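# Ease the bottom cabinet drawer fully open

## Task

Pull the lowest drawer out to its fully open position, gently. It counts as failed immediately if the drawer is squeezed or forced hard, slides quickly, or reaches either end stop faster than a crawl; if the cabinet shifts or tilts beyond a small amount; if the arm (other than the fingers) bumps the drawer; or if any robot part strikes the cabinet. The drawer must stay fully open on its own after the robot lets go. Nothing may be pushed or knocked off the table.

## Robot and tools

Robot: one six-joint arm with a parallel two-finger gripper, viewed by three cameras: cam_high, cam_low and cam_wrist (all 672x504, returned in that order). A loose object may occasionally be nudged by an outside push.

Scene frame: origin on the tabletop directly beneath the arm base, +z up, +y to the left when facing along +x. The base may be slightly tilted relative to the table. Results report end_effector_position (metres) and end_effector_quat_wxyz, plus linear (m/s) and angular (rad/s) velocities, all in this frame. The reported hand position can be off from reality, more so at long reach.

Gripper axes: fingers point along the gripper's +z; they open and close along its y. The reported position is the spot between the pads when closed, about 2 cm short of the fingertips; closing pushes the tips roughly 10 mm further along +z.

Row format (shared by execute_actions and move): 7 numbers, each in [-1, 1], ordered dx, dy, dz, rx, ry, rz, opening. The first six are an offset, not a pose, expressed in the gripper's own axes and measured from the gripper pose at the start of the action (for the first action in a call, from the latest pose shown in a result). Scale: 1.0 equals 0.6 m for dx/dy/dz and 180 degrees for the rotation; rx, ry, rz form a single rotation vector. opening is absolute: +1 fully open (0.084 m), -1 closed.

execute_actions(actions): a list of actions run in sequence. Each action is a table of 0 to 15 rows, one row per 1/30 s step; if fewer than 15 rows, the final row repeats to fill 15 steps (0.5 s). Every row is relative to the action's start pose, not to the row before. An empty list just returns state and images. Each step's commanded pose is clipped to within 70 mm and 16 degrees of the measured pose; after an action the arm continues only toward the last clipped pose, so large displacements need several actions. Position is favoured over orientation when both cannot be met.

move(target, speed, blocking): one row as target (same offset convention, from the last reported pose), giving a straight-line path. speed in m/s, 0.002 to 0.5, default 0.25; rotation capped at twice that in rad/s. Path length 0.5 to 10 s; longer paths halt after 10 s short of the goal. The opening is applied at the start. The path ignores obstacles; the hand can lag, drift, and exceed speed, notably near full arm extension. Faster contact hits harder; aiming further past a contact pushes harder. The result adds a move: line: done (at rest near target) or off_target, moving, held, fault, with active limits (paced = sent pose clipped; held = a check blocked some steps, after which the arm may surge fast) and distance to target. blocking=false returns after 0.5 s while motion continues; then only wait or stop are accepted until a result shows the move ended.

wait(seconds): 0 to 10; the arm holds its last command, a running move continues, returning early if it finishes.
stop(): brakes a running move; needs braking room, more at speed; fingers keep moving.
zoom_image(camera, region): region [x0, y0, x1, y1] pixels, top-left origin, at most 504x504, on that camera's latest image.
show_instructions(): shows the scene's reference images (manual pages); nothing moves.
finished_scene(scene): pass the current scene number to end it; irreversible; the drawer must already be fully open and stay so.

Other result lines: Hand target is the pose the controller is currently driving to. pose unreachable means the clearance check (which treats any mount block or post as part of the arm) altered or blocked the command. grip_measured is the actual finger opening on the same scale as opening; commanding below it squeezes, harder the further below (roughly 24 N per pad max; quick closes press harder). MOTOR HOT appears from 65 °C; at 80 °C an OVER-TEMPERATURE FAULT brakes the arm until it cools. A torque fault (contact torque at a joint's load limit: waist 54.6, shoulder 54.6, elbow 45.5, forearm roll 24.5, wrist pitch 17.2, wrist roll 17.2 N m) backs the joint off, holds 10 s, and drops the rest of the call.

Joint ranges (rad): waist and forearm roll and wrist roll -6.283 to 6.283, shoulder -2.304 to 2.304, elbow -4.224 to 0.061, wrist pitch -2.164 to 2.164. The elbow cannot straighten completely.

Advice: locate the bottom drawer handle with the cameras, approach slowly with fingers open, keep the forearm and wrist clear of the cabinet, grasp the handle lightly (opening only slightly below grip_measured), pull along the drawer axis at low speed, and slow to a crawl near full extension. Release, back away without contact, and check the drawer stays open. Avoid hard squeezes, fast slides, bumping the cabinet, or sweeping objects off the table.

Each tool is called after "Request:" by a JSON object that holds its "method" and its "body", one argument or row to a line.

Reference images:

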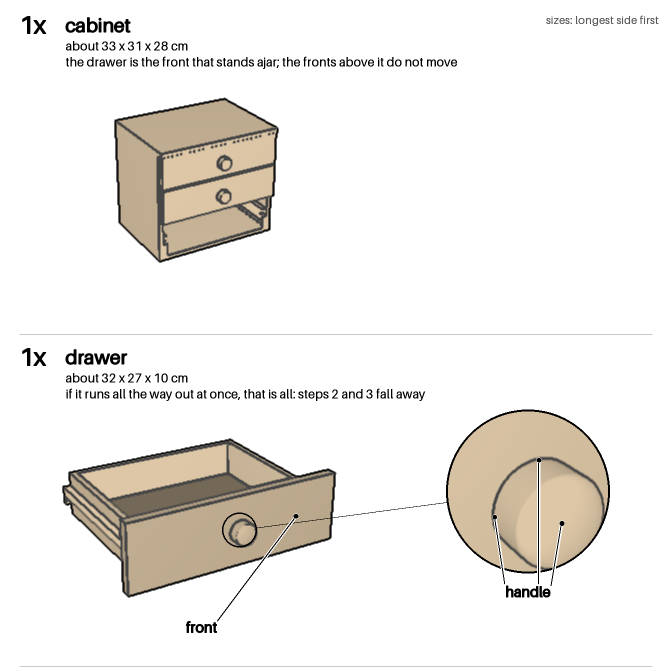

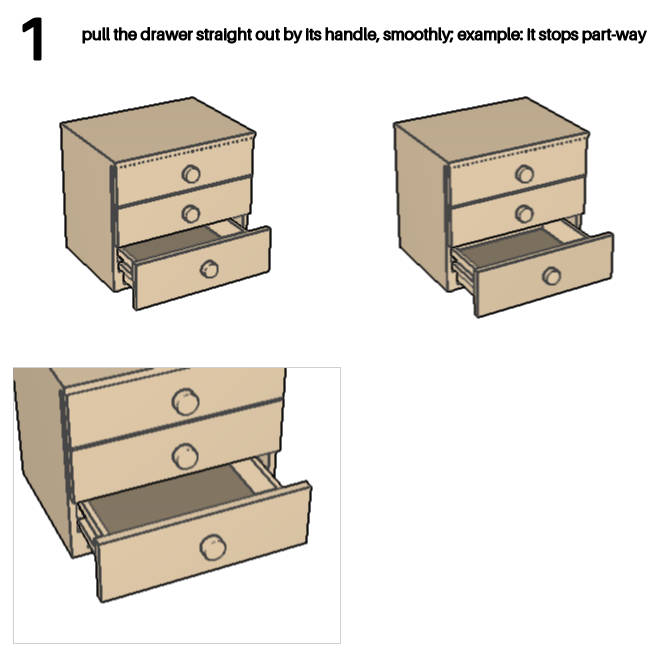

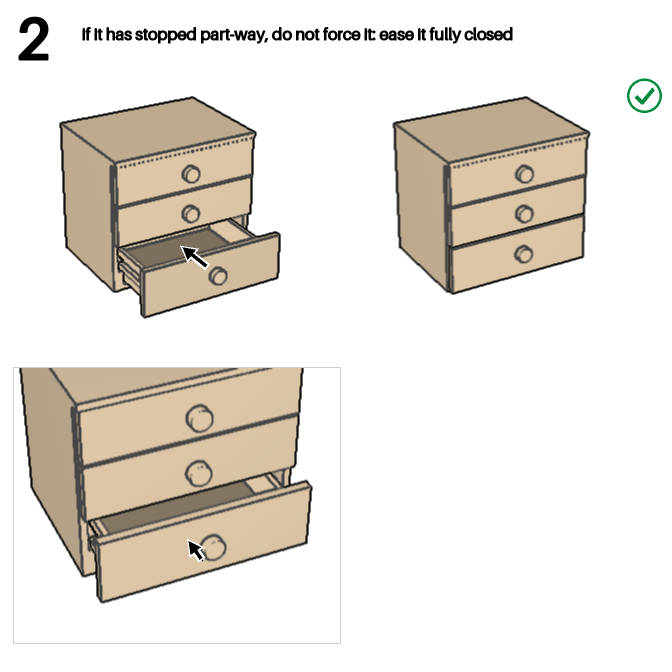

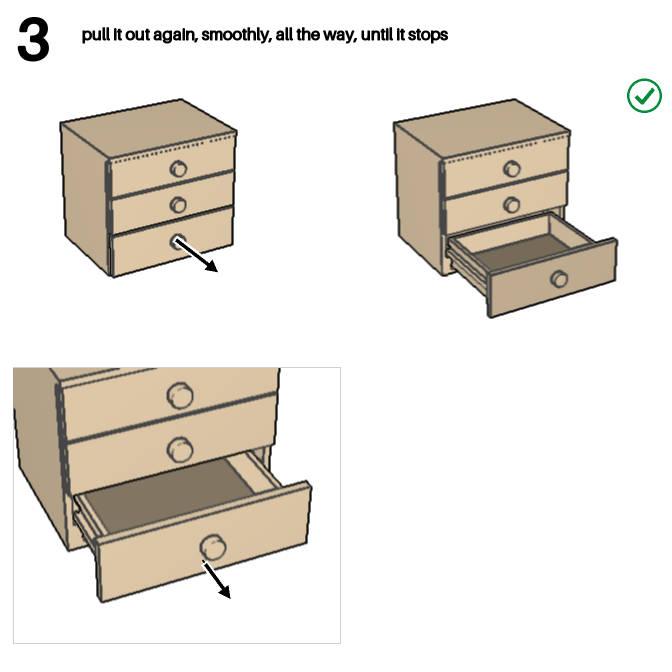

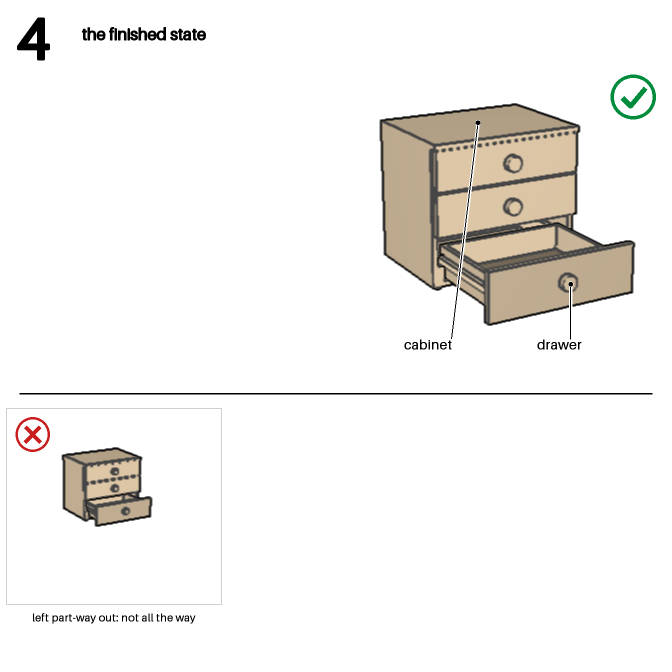

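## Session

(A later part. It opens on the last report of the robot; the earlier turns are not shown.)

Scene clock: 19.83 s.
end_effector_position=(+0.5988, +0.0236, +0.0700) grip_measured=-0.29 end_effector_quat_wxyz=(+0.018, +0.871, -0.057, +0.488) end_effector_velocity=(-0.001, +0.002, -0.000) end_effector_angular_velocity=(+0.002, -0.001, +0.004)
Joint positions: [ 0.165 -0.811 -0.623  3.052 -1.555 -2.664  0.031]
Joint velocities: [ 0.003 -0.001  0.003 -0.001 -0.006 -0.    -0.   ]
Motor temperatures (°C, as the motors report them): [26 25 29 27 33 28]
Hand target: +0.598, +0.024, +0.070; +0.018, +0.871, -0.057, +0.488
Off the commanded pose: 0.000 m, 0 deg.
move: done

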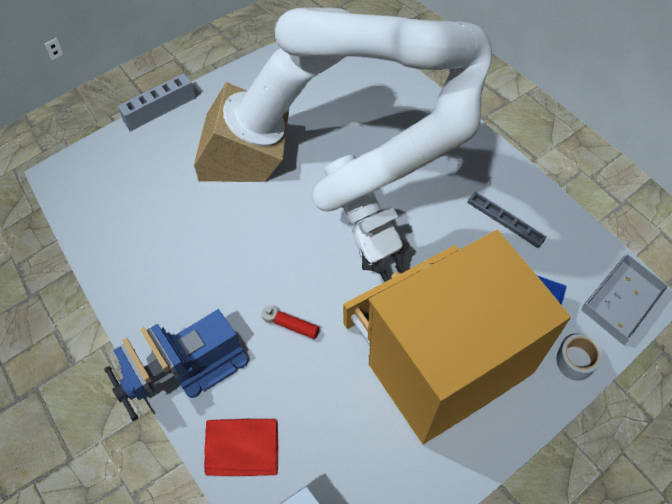

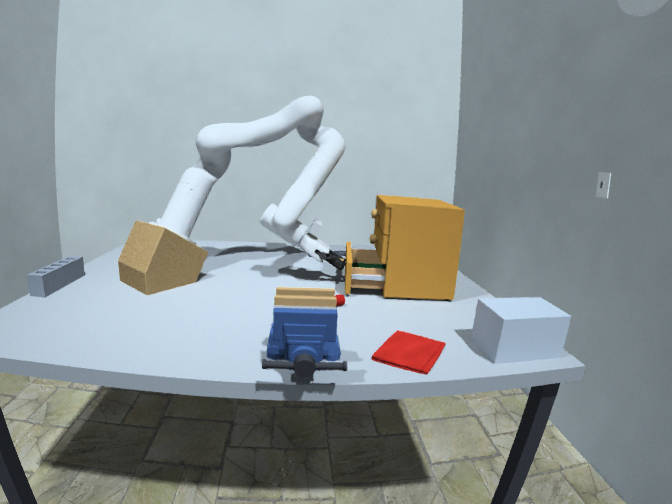

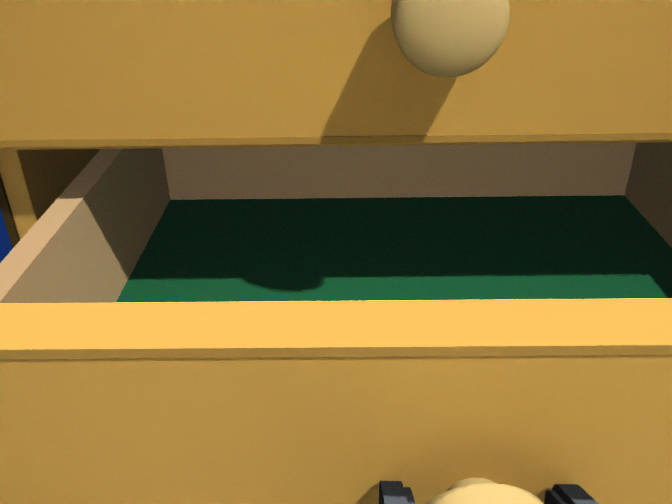

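Request:
{"method": "move", "body": {
  "target": [0.0656,0,0.106,0,0,0,-0.5],
  "speed": 0.03
}}

Request:
{"method": "zoom_image", "body": {
  "camera": "cam_low",
  "region": [310,180,480,310]
}}

Request:
{"method": "zoom_image", "body": {
  "camera": "cam_high",
  "region": [330,220,590,450]
}}

Scene clock: 23.03 s.
end_effector_position=(+0.6729, +0.0148, +0.0701) grip_measured=-0.29 end_effector_quat_wxyz=(+0.018, +0.871, -0.057, +0.488) end_effector_velocity=(+0.000, -0.000, -0.001) end_effector_angular_velocity=(-0.000, +0.002, -0.001)
Joint positions: [ 0.136 -0.799 -0.78   3.021 -1.388 -2.649  0.031]
Joint velocities: [ 0.    -0.001 -0.002  0.     0.003  0.    -0.   ]
Motor temperatures (°C, as the motors report them): [26 25 29 27 33 28]
Hand target: +0.673, +0.015, +0.070; +0.019, +0.871, -0.057, +0.488
Off the commanded pose: 0.000 m, 0 deg.
move: done

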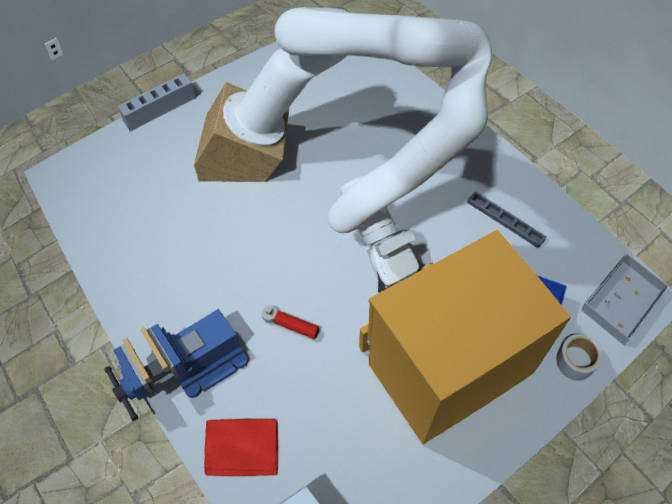

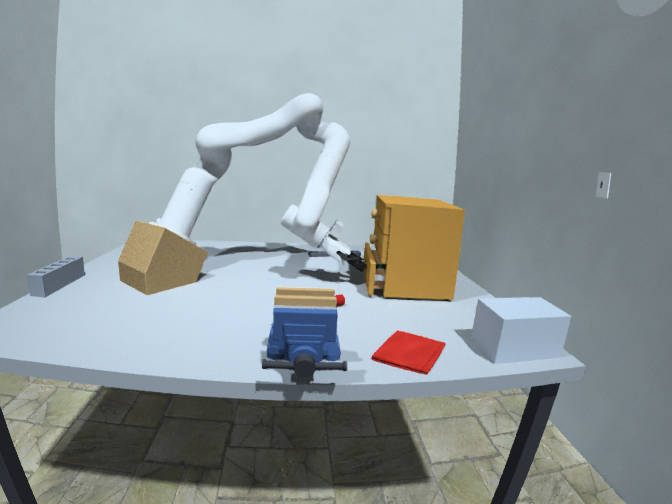

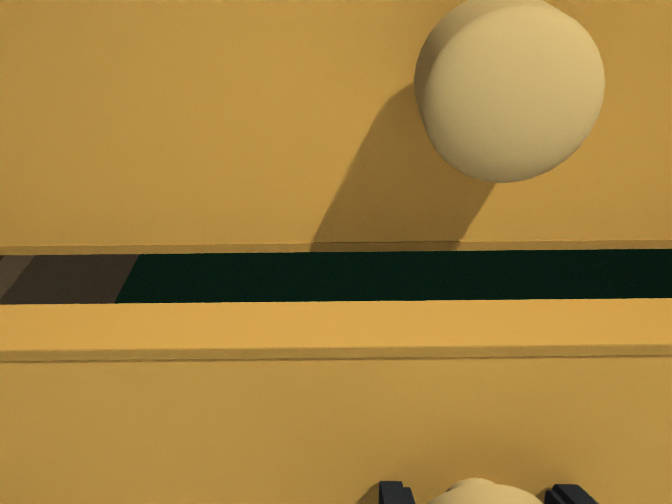

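Region (310, 180, 480, 310) of cam_low's 672x504 image, scaled by 2.965, with more detail than that image has; it fills the top 385 rows of this view, and the rest is white.

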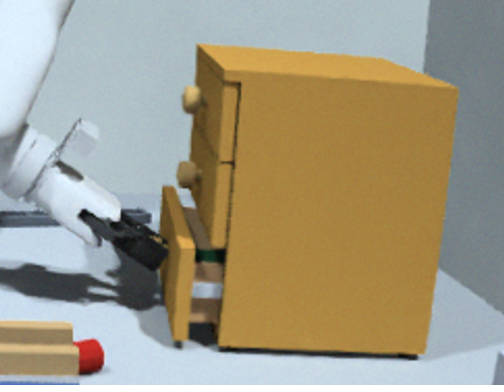

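Region (330, 220, 590, 450) of cam_high's 672x504 image, scaled by 1.938, with more detail than that image has; it fills the top 446 rows of this view, and the rest is white.

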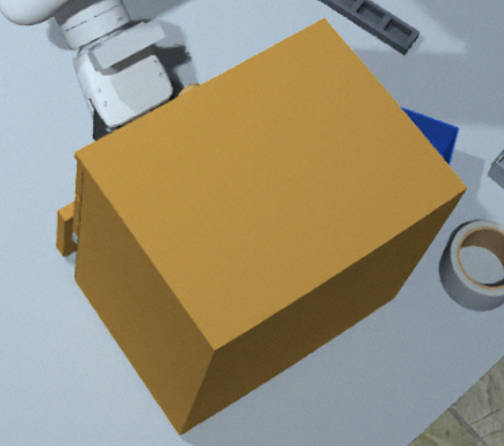

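Request:
{"method": "move", "body": {
  "target": [0.0219,0,0.0354,0,0,0,-0.5],
  "speed": 0.02
}}

Request:
{"method": "zoom_image", "body": {
  "camera": "cam_low",
  "region": [310,180,480,310]
}}

Scene clock: 25.10 s.
end_effector_position=(+0.6976, +0.0120, +0.0701) grip_measured=-0.29 end_effector_quat_wxyz=(+0.018, +0.871, -0.057, +0.487) end_effector_velocity=(+0.001, +0.000, -0.000) end_effector_angular_velocity=(+0.000, +0.001, +0.001)
Joint positions: [ 0.128 -0.803 -0.837  3.011 -1.335 -2.642  0.031]
Joint velocities: [ 0.    -0.001 -0.003 -0.001  0.003  0.001 -0.   ]
Motor temperatures (°C, as the motors report them): [26 25 29 27 33 28]
Hand target: +0.698, +0.012, +0.070; +0.018, +0.871, -0.057, +0.488
Off the commanded pose: 0.000 m, 0 deg.
move: done

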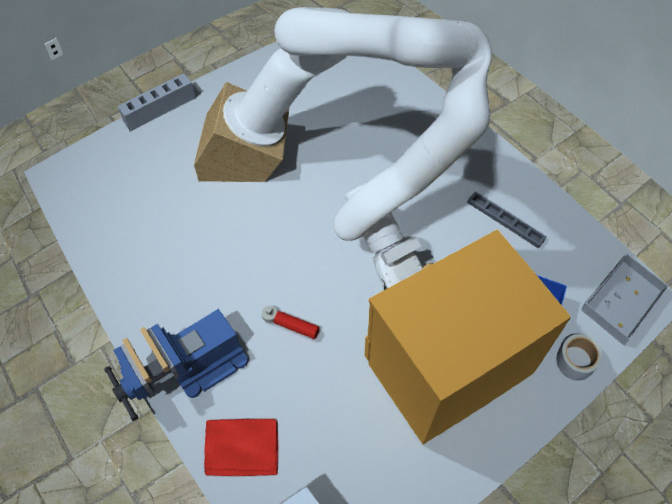

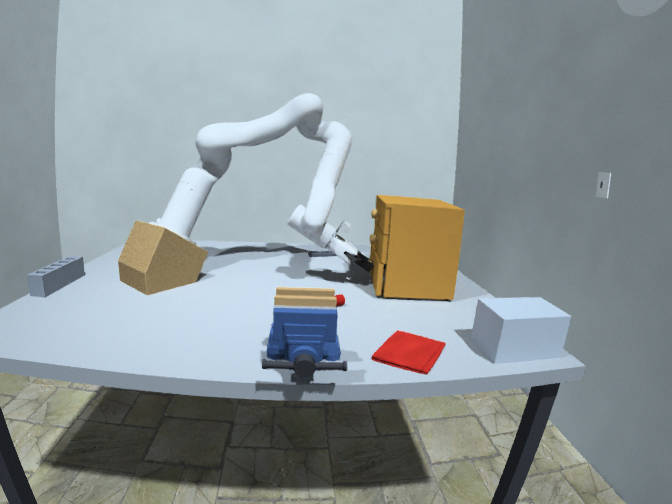

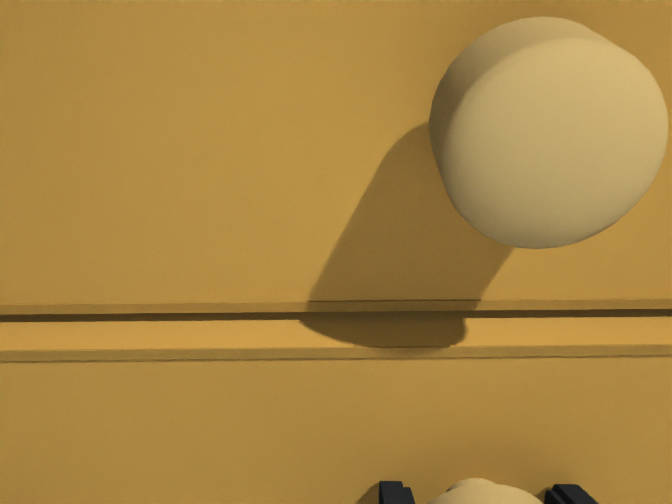

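Region (310, 180, 480, 310) of cam_low's 672x504 image, scaled by 2.965, with more detail than that image has; it fills the top 385 rows of this view, and the rest is white.

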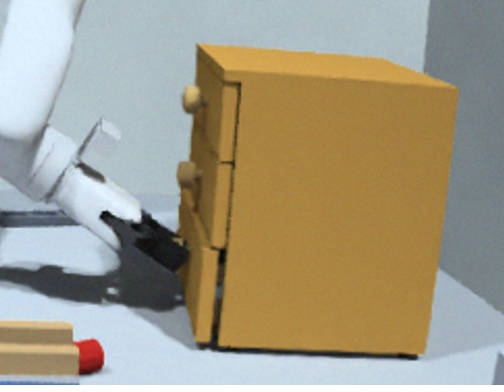

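Request:
{"method": "move", "body": {
  "target": [0.0096,0,0.0156,0,0,0,-0.5],
  "speed": 0.007
}}

Request:
{"method": "zoom_image", "body": {
  "camera": "cam_low",
  "region": [310,180,480,310]
}}

Scene clock: 27.03 s.
end_effector_position=(+0.7072, +0.0110, +0.0698) grip_measured=-0.29 end_effector_quat_wxyz=(+0.018, +0.872, -0.056, +0.487) end_effector_velocity=(-0.000, -0.001, -0.001) end_effector_angular_velocity=(+0.001, +0.004, -0.003)
Joint positions: [ 0.125 -0.806 -0.86   3.006 -1.314 -2.639  0.031]
Joint velocities: [-0.002 -0.002 -0.002 -0.002  0.004  0.002 -0.   ]
Motor temperatures (°C, as the motors report them): [26 25 29 27 33 28]
Hand target: +0.708, +0.011, +0.070; +0.018, +0.871, -0.057, +0.487
Off the commanded pose: 0.001 m, 0 deg.
move: done

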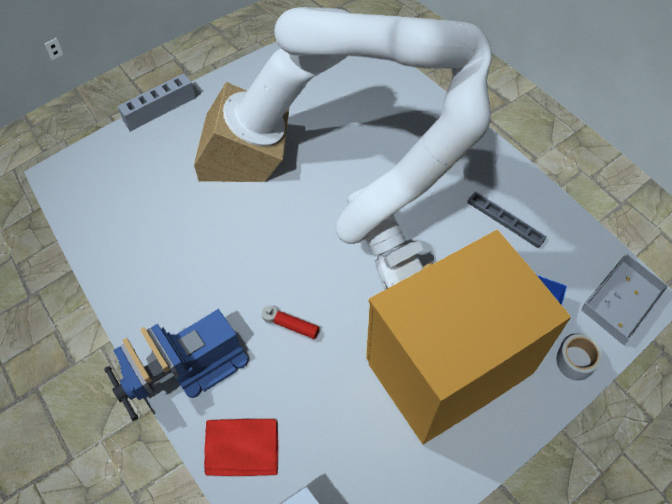

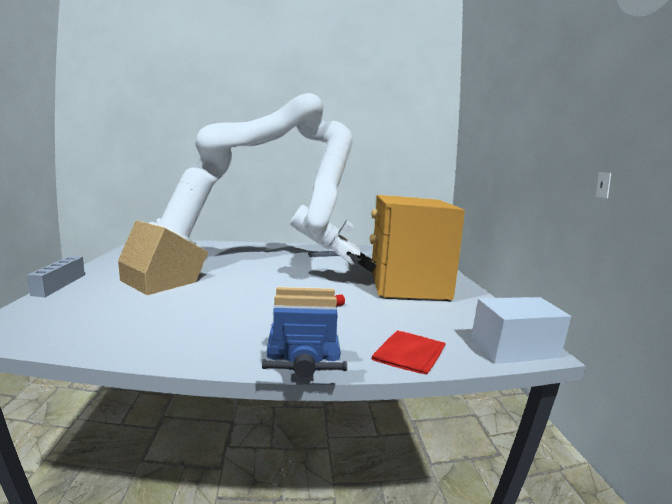

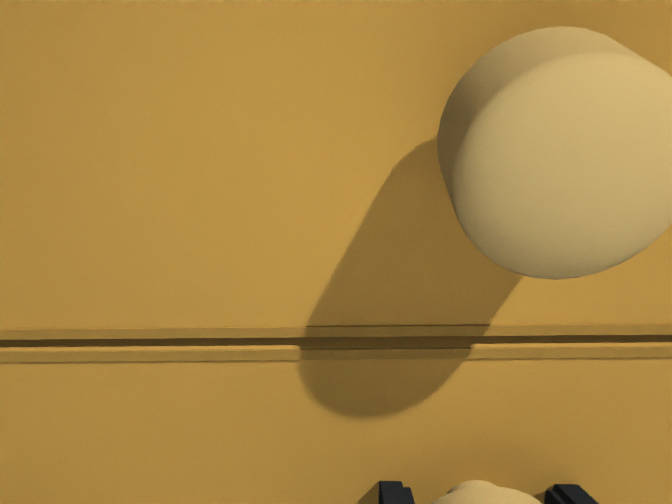

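Region (310, 180, 480, 310) of cam_low's 672x504 image, scaled by 2.965, with more detail than that image has; it fills the top 385 rows of this view, and the rest is white.

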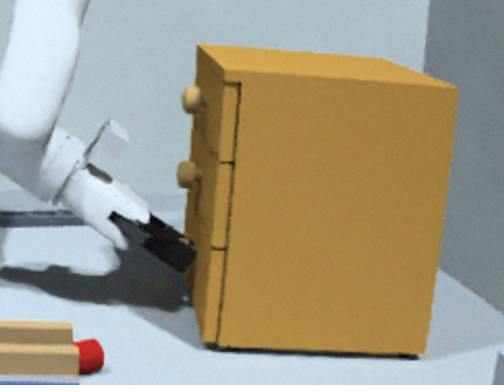

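Request:
{"method": "move", "body": {
  "target": [0.0038,0,0.0057,0,0,0,-0.5],
  "speed": 0.004
}}

Scene clock: 28.37 s.
end_effector_position=(+0.7077, +0.0107, +0.0687) grip_measured=-0.29 end_effector_quat_wxyz=(+0.017, +0.873, -0.056, +0.484) end_effector_velocity=(+0.000, +0.000, -0.000) end_effector_angular_velocity=(+0.000, +0.002, +0.000)
Joint positions: [ 0.124 -0.807 -0.863  3.001 -1.306 -2.638  0.032]
Joint velocities: [-0.     0.001 -0.    -0.002  0.003  0.    -0.   ]
Motor temperatures (°C, as the motors report them): [26 25 29 27 33 28]
Hand target: +0.711, +0.011, +0.070; +0.018, +0.872, -0.056, +0.487
Off the commanded pose: 0.004 m, 0 deg.
move: off_target

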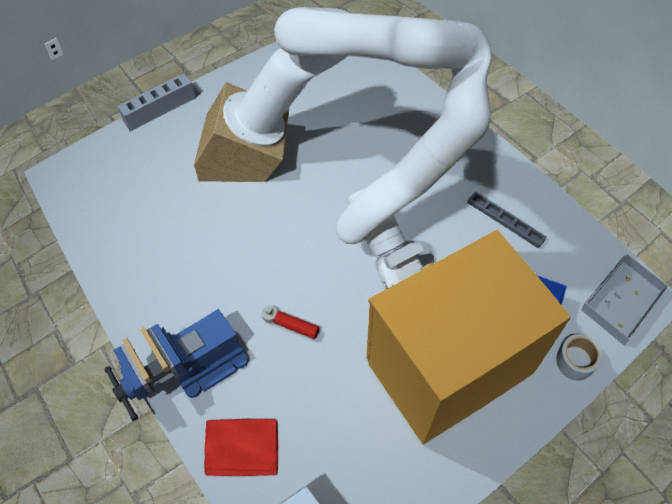

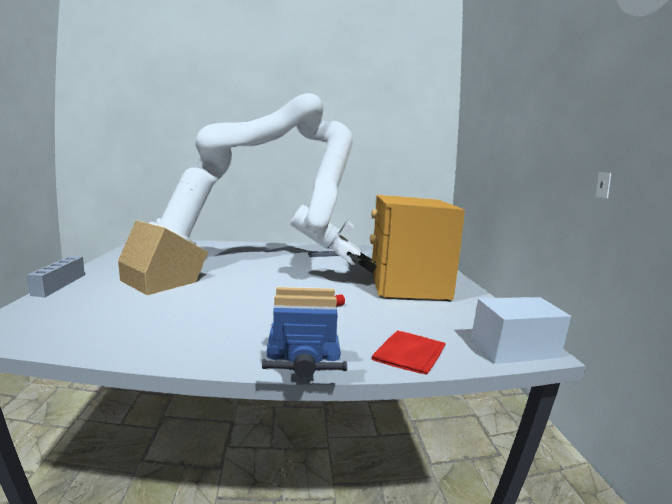

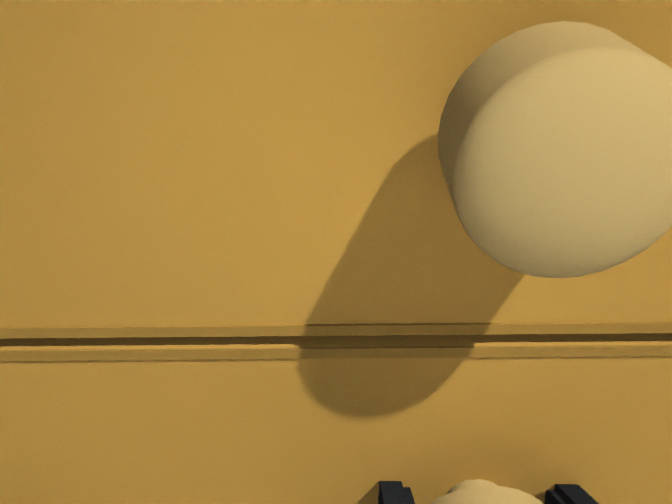

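Request:
{"method": "move", "body": {
  "target": [-0.086,0,-0.1425,0,0,0,-0.5],
  "speed": 0.035
}}

Request:
{"method": "move", "body": {
  "target": [-0.0122,0,-0.0198,0,0,0,-0.5],
  "speed": 0.01
}}

Scene clock: 35.60 s.
end_effector_position=(+0.6087, +0.0222, +0.0702) grip_measured=-0.29 end_effector_quat_wxyz=(+0.017, +0.873, -0.057, +0.484) end_effector_velocity=(-0.001, +0.000, +0.001) end_effector_angular_velocity=(+0.001, -0.003, +0.001)
Joint positions: [ 0.156 -0.803 -0.642  3.038 -1.522 -2.663  0.031]
Joint velocities: [-0.001  0.     0.003 -0.001 -0.006  0.     0.   ]
Motor temperatures (°C, as the motors report them): [26 25 29 27 33 28]
Hand target: +0.609, +0.022, +0.070; +0.017, +0.873, -0.056, +0.484
Off the commanded pose: 0.000 m, 0 deg.
move: done

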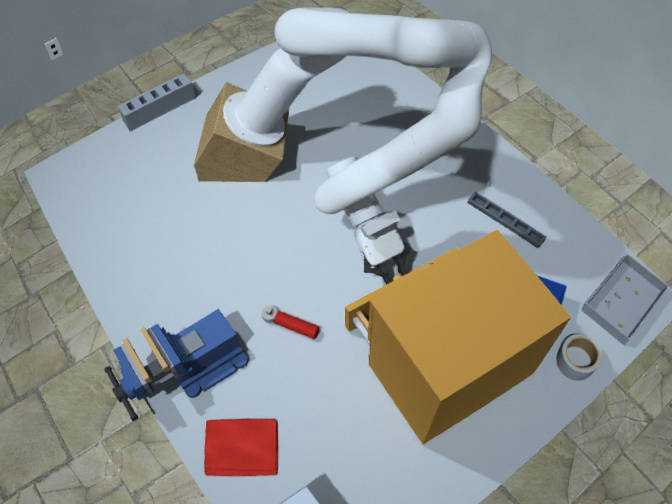

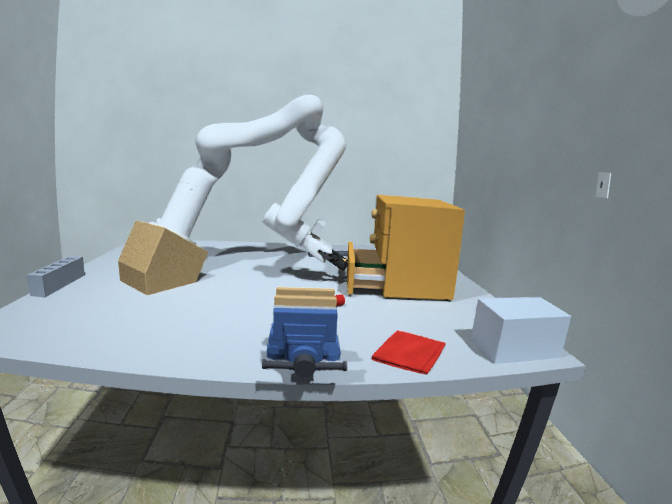

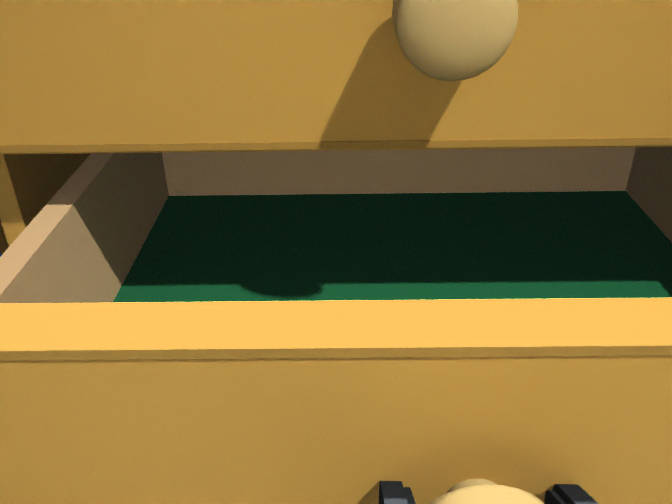

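Scene clock: 37.20 s.
end_effector_position=(+0.5950, +0.0238, +0.0703) grip_measured=-0.29 end_effector_quat_wxyz=(+0.017, +0.873, -0.057, +0.484) end_effector_velocity=(-0.003, -0.000, -0.000) end_effector_angular_velocity=(-0.001, +0.002, -0.001)
Joint positions: [ 0.162 -0.808 -0.614  3.044 -1.554 -2.665  0.031]
Joint velocities: [ 0.    -0.001  0.006  0.001 -0.005 -0.001  0.   ]
Motor temperatures (°C, as the motors report them): [26 25 29 27 33 28]
Hand target: +0.595, +0.024, +0.070; +0.017, +0.873, -0.057, +0.484
Off the commanded pose: 0.000 m, 0 deg.
move: done

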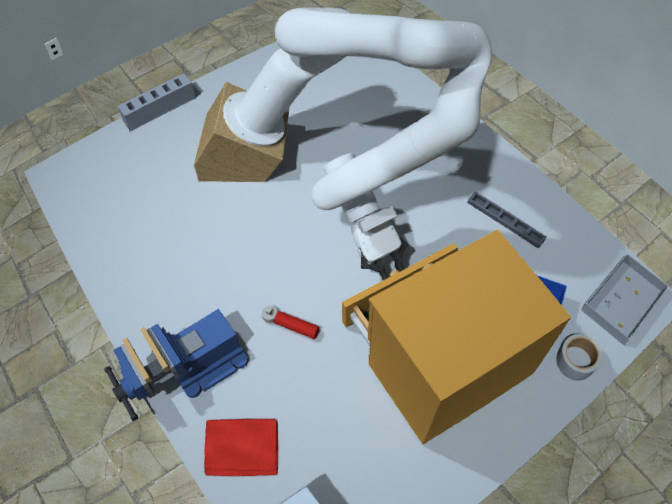

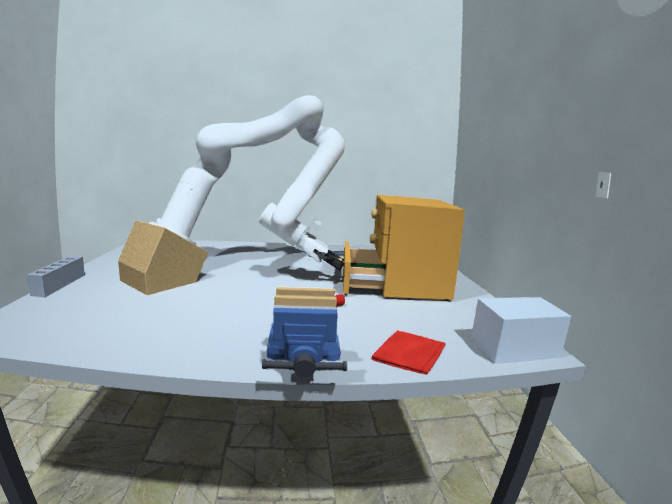

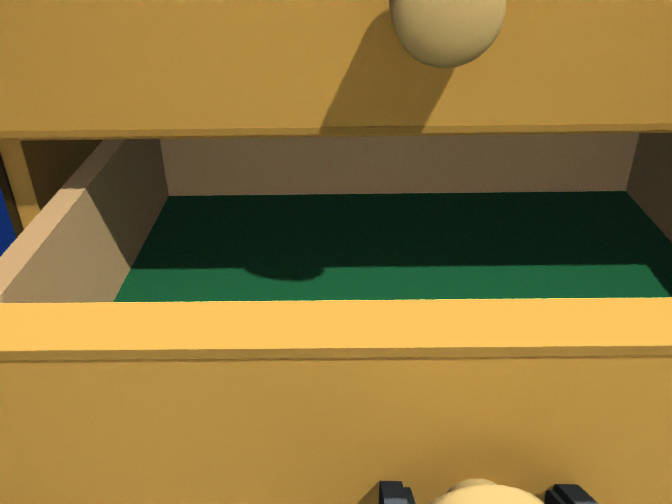

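Request:
{"method": "move", "body": {
  "target": [-0.0218,0,-0.0354,0,0,0,-0.5],
  "speed": 0.015
}}

Scene clock: 39.37 s.
end_effector_position=(+0.5704, +0.0267, +0.0705) grip_measured=-0.29 end_effector_quat_wxyz=(+0.017, +0.873, -0.057, +0.484) end_effector_velocity=(-0.002, +0.001, -0.000) end_effector_angular_velocity=(+0.000, +0.001, +0.003)
Joint positions: [ 0.174 -0.821 -0.567  3.055 -1.614 -2.668  0.031]
Joint velocities: [ 0.001 -0.002  0.004 -0.002 -0.005 -0.002  0.   ]
Motor temperatures (°C, as the motors report them): [26 25 29 27 33 28]
Hand target: +0.570, +0.027, +0.071; +0.017, +0.873, -0.057, +0.484
Off the commanded pose: 0.000 m, 0 deg.
move: done

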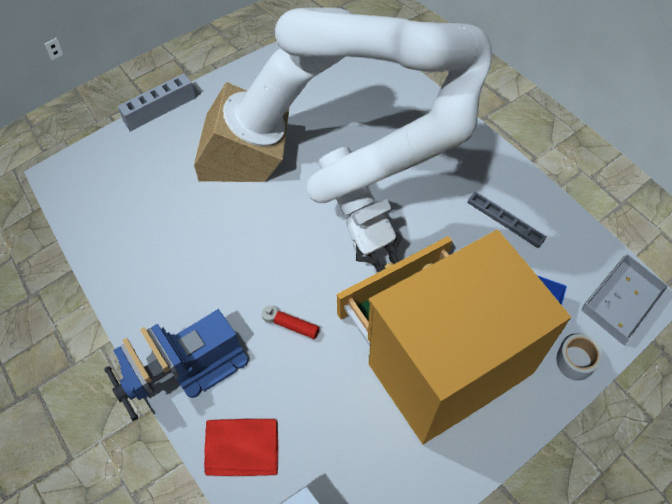

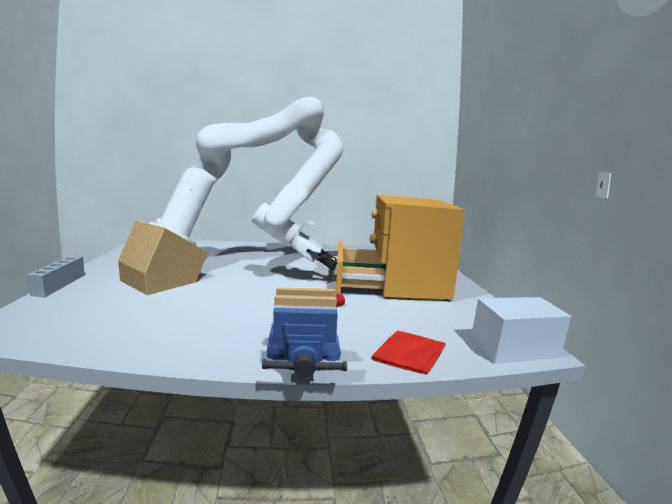

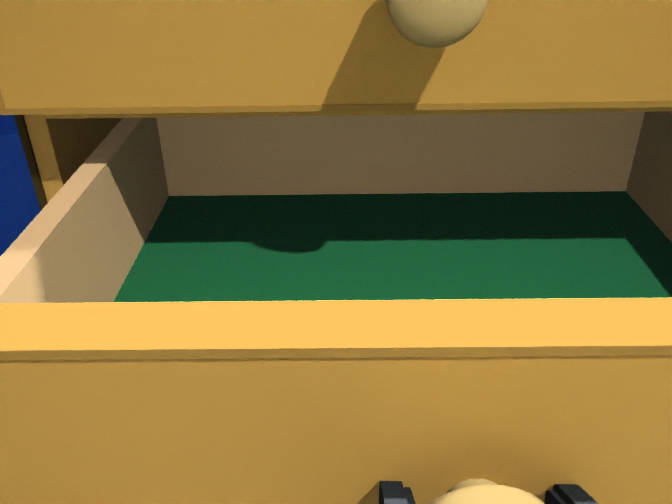

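Request:
{"method": "move", "body": {
  "target": [-0.0218,0,-0.0354,0,0,0,-0.5],
  "speed": 0.015
}}

Scene clock: 41.40 s.
end_effector_position=(+0.5458, +0.0295, +0.0707) grip_measured=-0.29 end_effector_quat_wxyz=(+0.018, +0.873, -0.057, +0.484) end_effector_velocity=(-0.002, +0.000, -0.000) end_effector_angular_velocity=(+0.001, -0.000, -0.001)
Joint positions: [ 0.188 -0.839 -0.523  3.069 -1.677 -2.669  0.031]
Joint velocities: [ 0.001 -0.002  0.004  0.001 -0.006  0.001  0.   ]
Motor temperatures (°C, as the motors report them): [26 25 29 27 33 28]
Hand target: +0.546, +0.030, +0.071; +0.017, +0.873, -0.057, +0.484
Off the commanded pose: 0.000 m, 0 deg.
move: done

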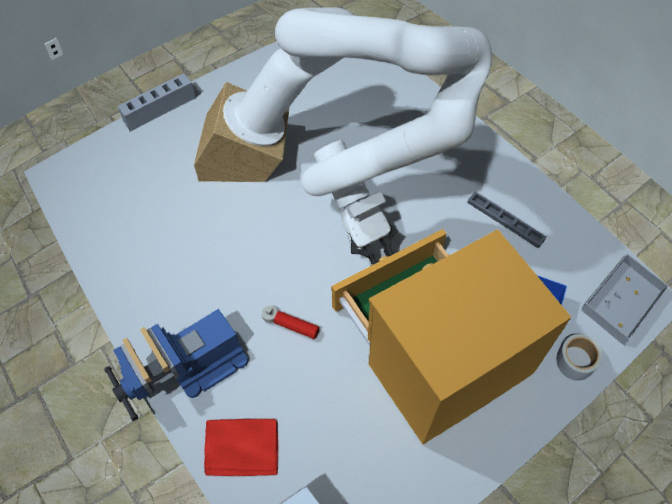

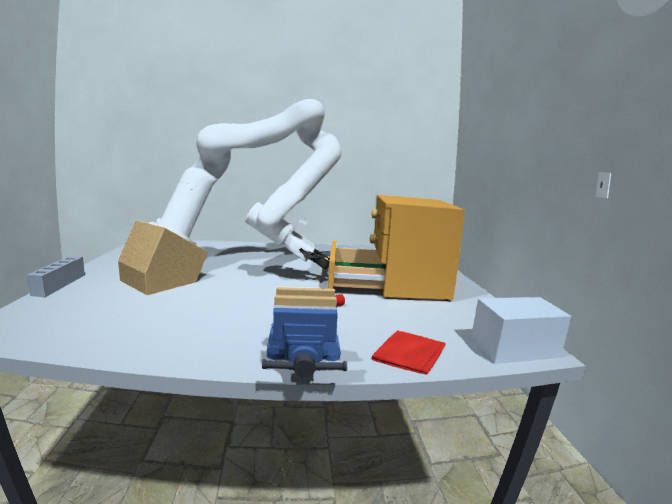

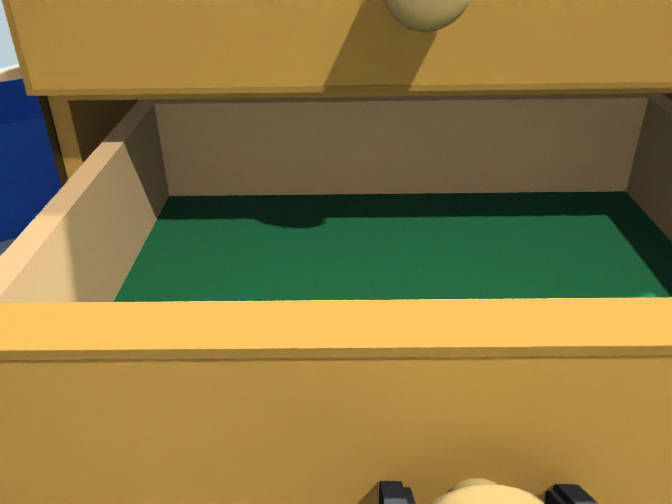

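Request:
{"method": "move", "body": {
  "target": [-0.0131,0,-0.0212,0,0,0,-0.5],
  "speed": 0.01
}}

Scene clock: 43.27 s.
end_effector_position=(+0.5311, +0.0313, +0.0708) grip_measured=-0.29 end_effector_quat_wxyz=(+0.018, +0.873, -0.057, +0.484) end_effector_velocity=(-0.001, +0.000, +0.001) end_effector_angular_velocity=(-0.000, -0.002, +0.002)
Joint positions: [ 0.197 -0.852 -0.498  3.077 -1.716 -2.668  0.031]
Joint velocities: [ 0.001 -0.001  0.002  0.    -0.006 -0.001  0.   ]
Motor temperatures (°C, as the motors report them): [26 25 29 27 33 28]
Hand target: +0.531, +0.031, +0.071; +0.018, +0.873, -0.057, +0.484
Off the commanded pose: 0.000 m, 0 deg.
move: done

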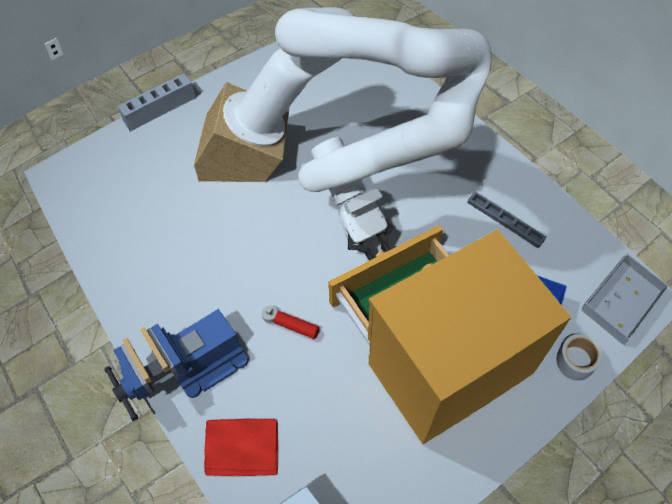

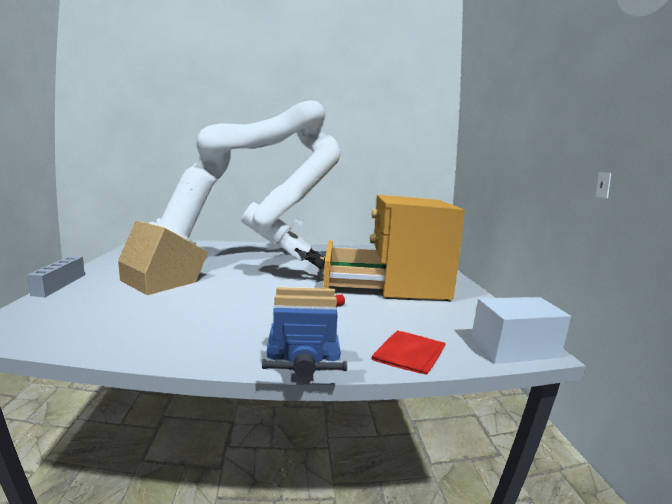

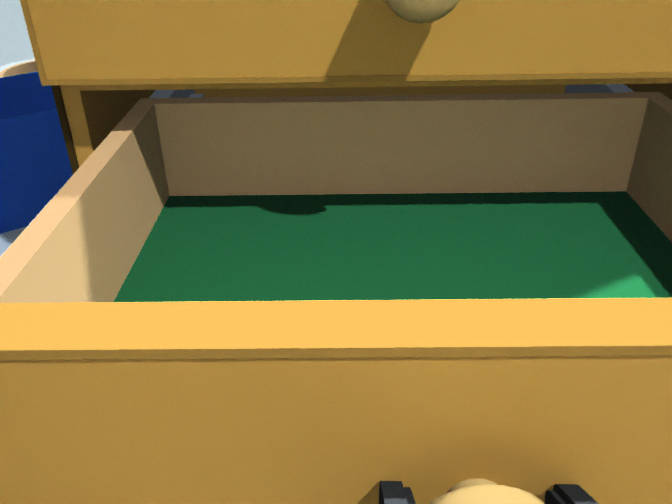

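Request:
{"method": "move", "body": {
  "target": [-0.0131,0,-0.0212,0,0,0,-0.5],
  "speed": 0.01
}}

Scene clock: 45.10 s.
end_effector_position=(+0.5164, +0.0330, +0.0709) grip_measured=-0.29 end_effector_quat_wxyz=(+0.018, +0.873, -0.057, +0.484) end_effector_velocity=(-0.001, +0.001, -0.000) end_effector_angular_velocity=(+0.001, -0.002, +0.003)
Joint positions: [ 0.208 -0.868 -0.474  3.087 -1.755 -2.667  0.031]
Joint velocities: [ 0.004 -0.002  0.001  0.001 -0.006 -0.    -0.   ]
Motor temperatures (°C, as the motors report them): [26 25 29 27 33 28]
Hand target: +0.516, +0.033, +0.071; +0.018, +0.873, -0.057, +0.484
Off the commanded pose: 0.000 m, 0 deg.
move: done

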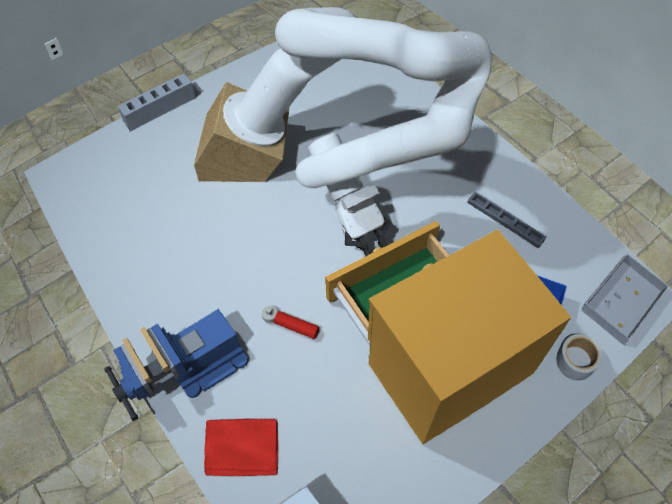

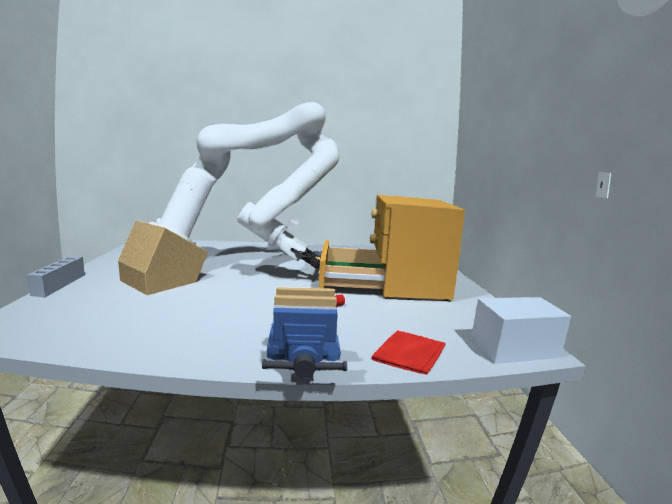

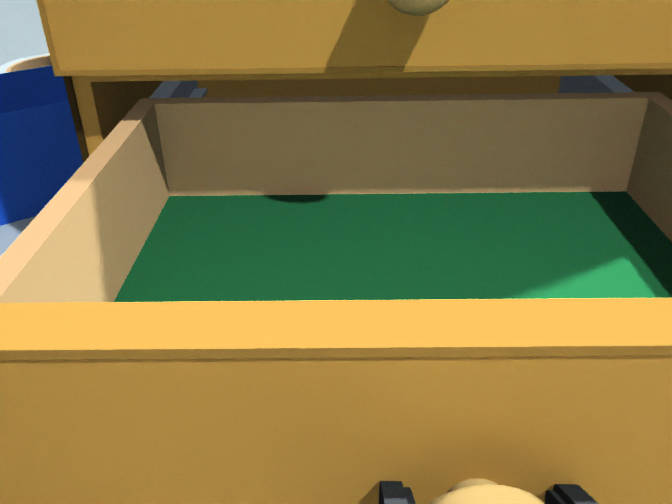

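Travel 0.193, still moving (92, 82, 73).

Request:
{"method": "move", "body": {
  "target": [-0.0087,0,-0.0142,0,0,0,-0.5],
  "speed": 0.008
}}

Scene clock: 46.73 s.
end_effector_position=(+0.5066, +0.0341, +0.0710) grip_measured=-0.29 end_effector_quat_wxyz=(+0.018, +0.873, -0.057, +0.484) end_effector_velocity=(-0.001, +0.001, +0.000) end_effector_angular_velocity=(-0.000, -0.001, +0.001)
Joint positions: [ 0.215 -0.88  -0.458  3.094 -1.783 -2.665  0.031]
Joint velocities: [ 0.002 -0.001  0.002  0.001 -0.005 -0.     0.   ]
Motor temperatures (°C, as the motors report them): [26 25 29 27 33 28]
Hand target: +0.507, +0.034, +0.071; +0.018, +0.873, -0.057, +0.484
Off the commanded pose: 0.000 m, 0 deg.
move: done

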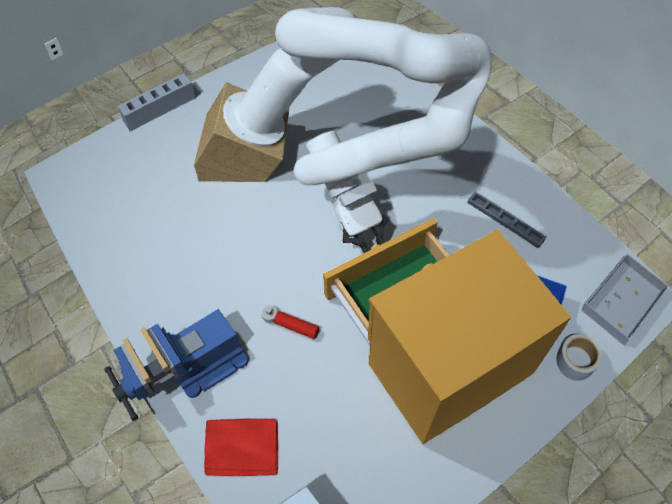

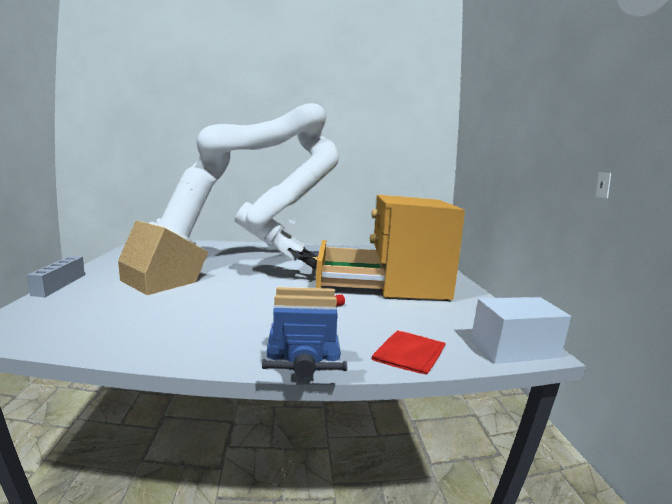

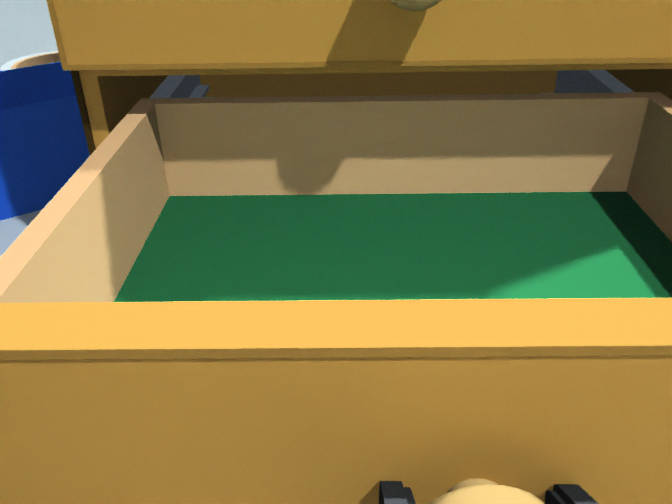

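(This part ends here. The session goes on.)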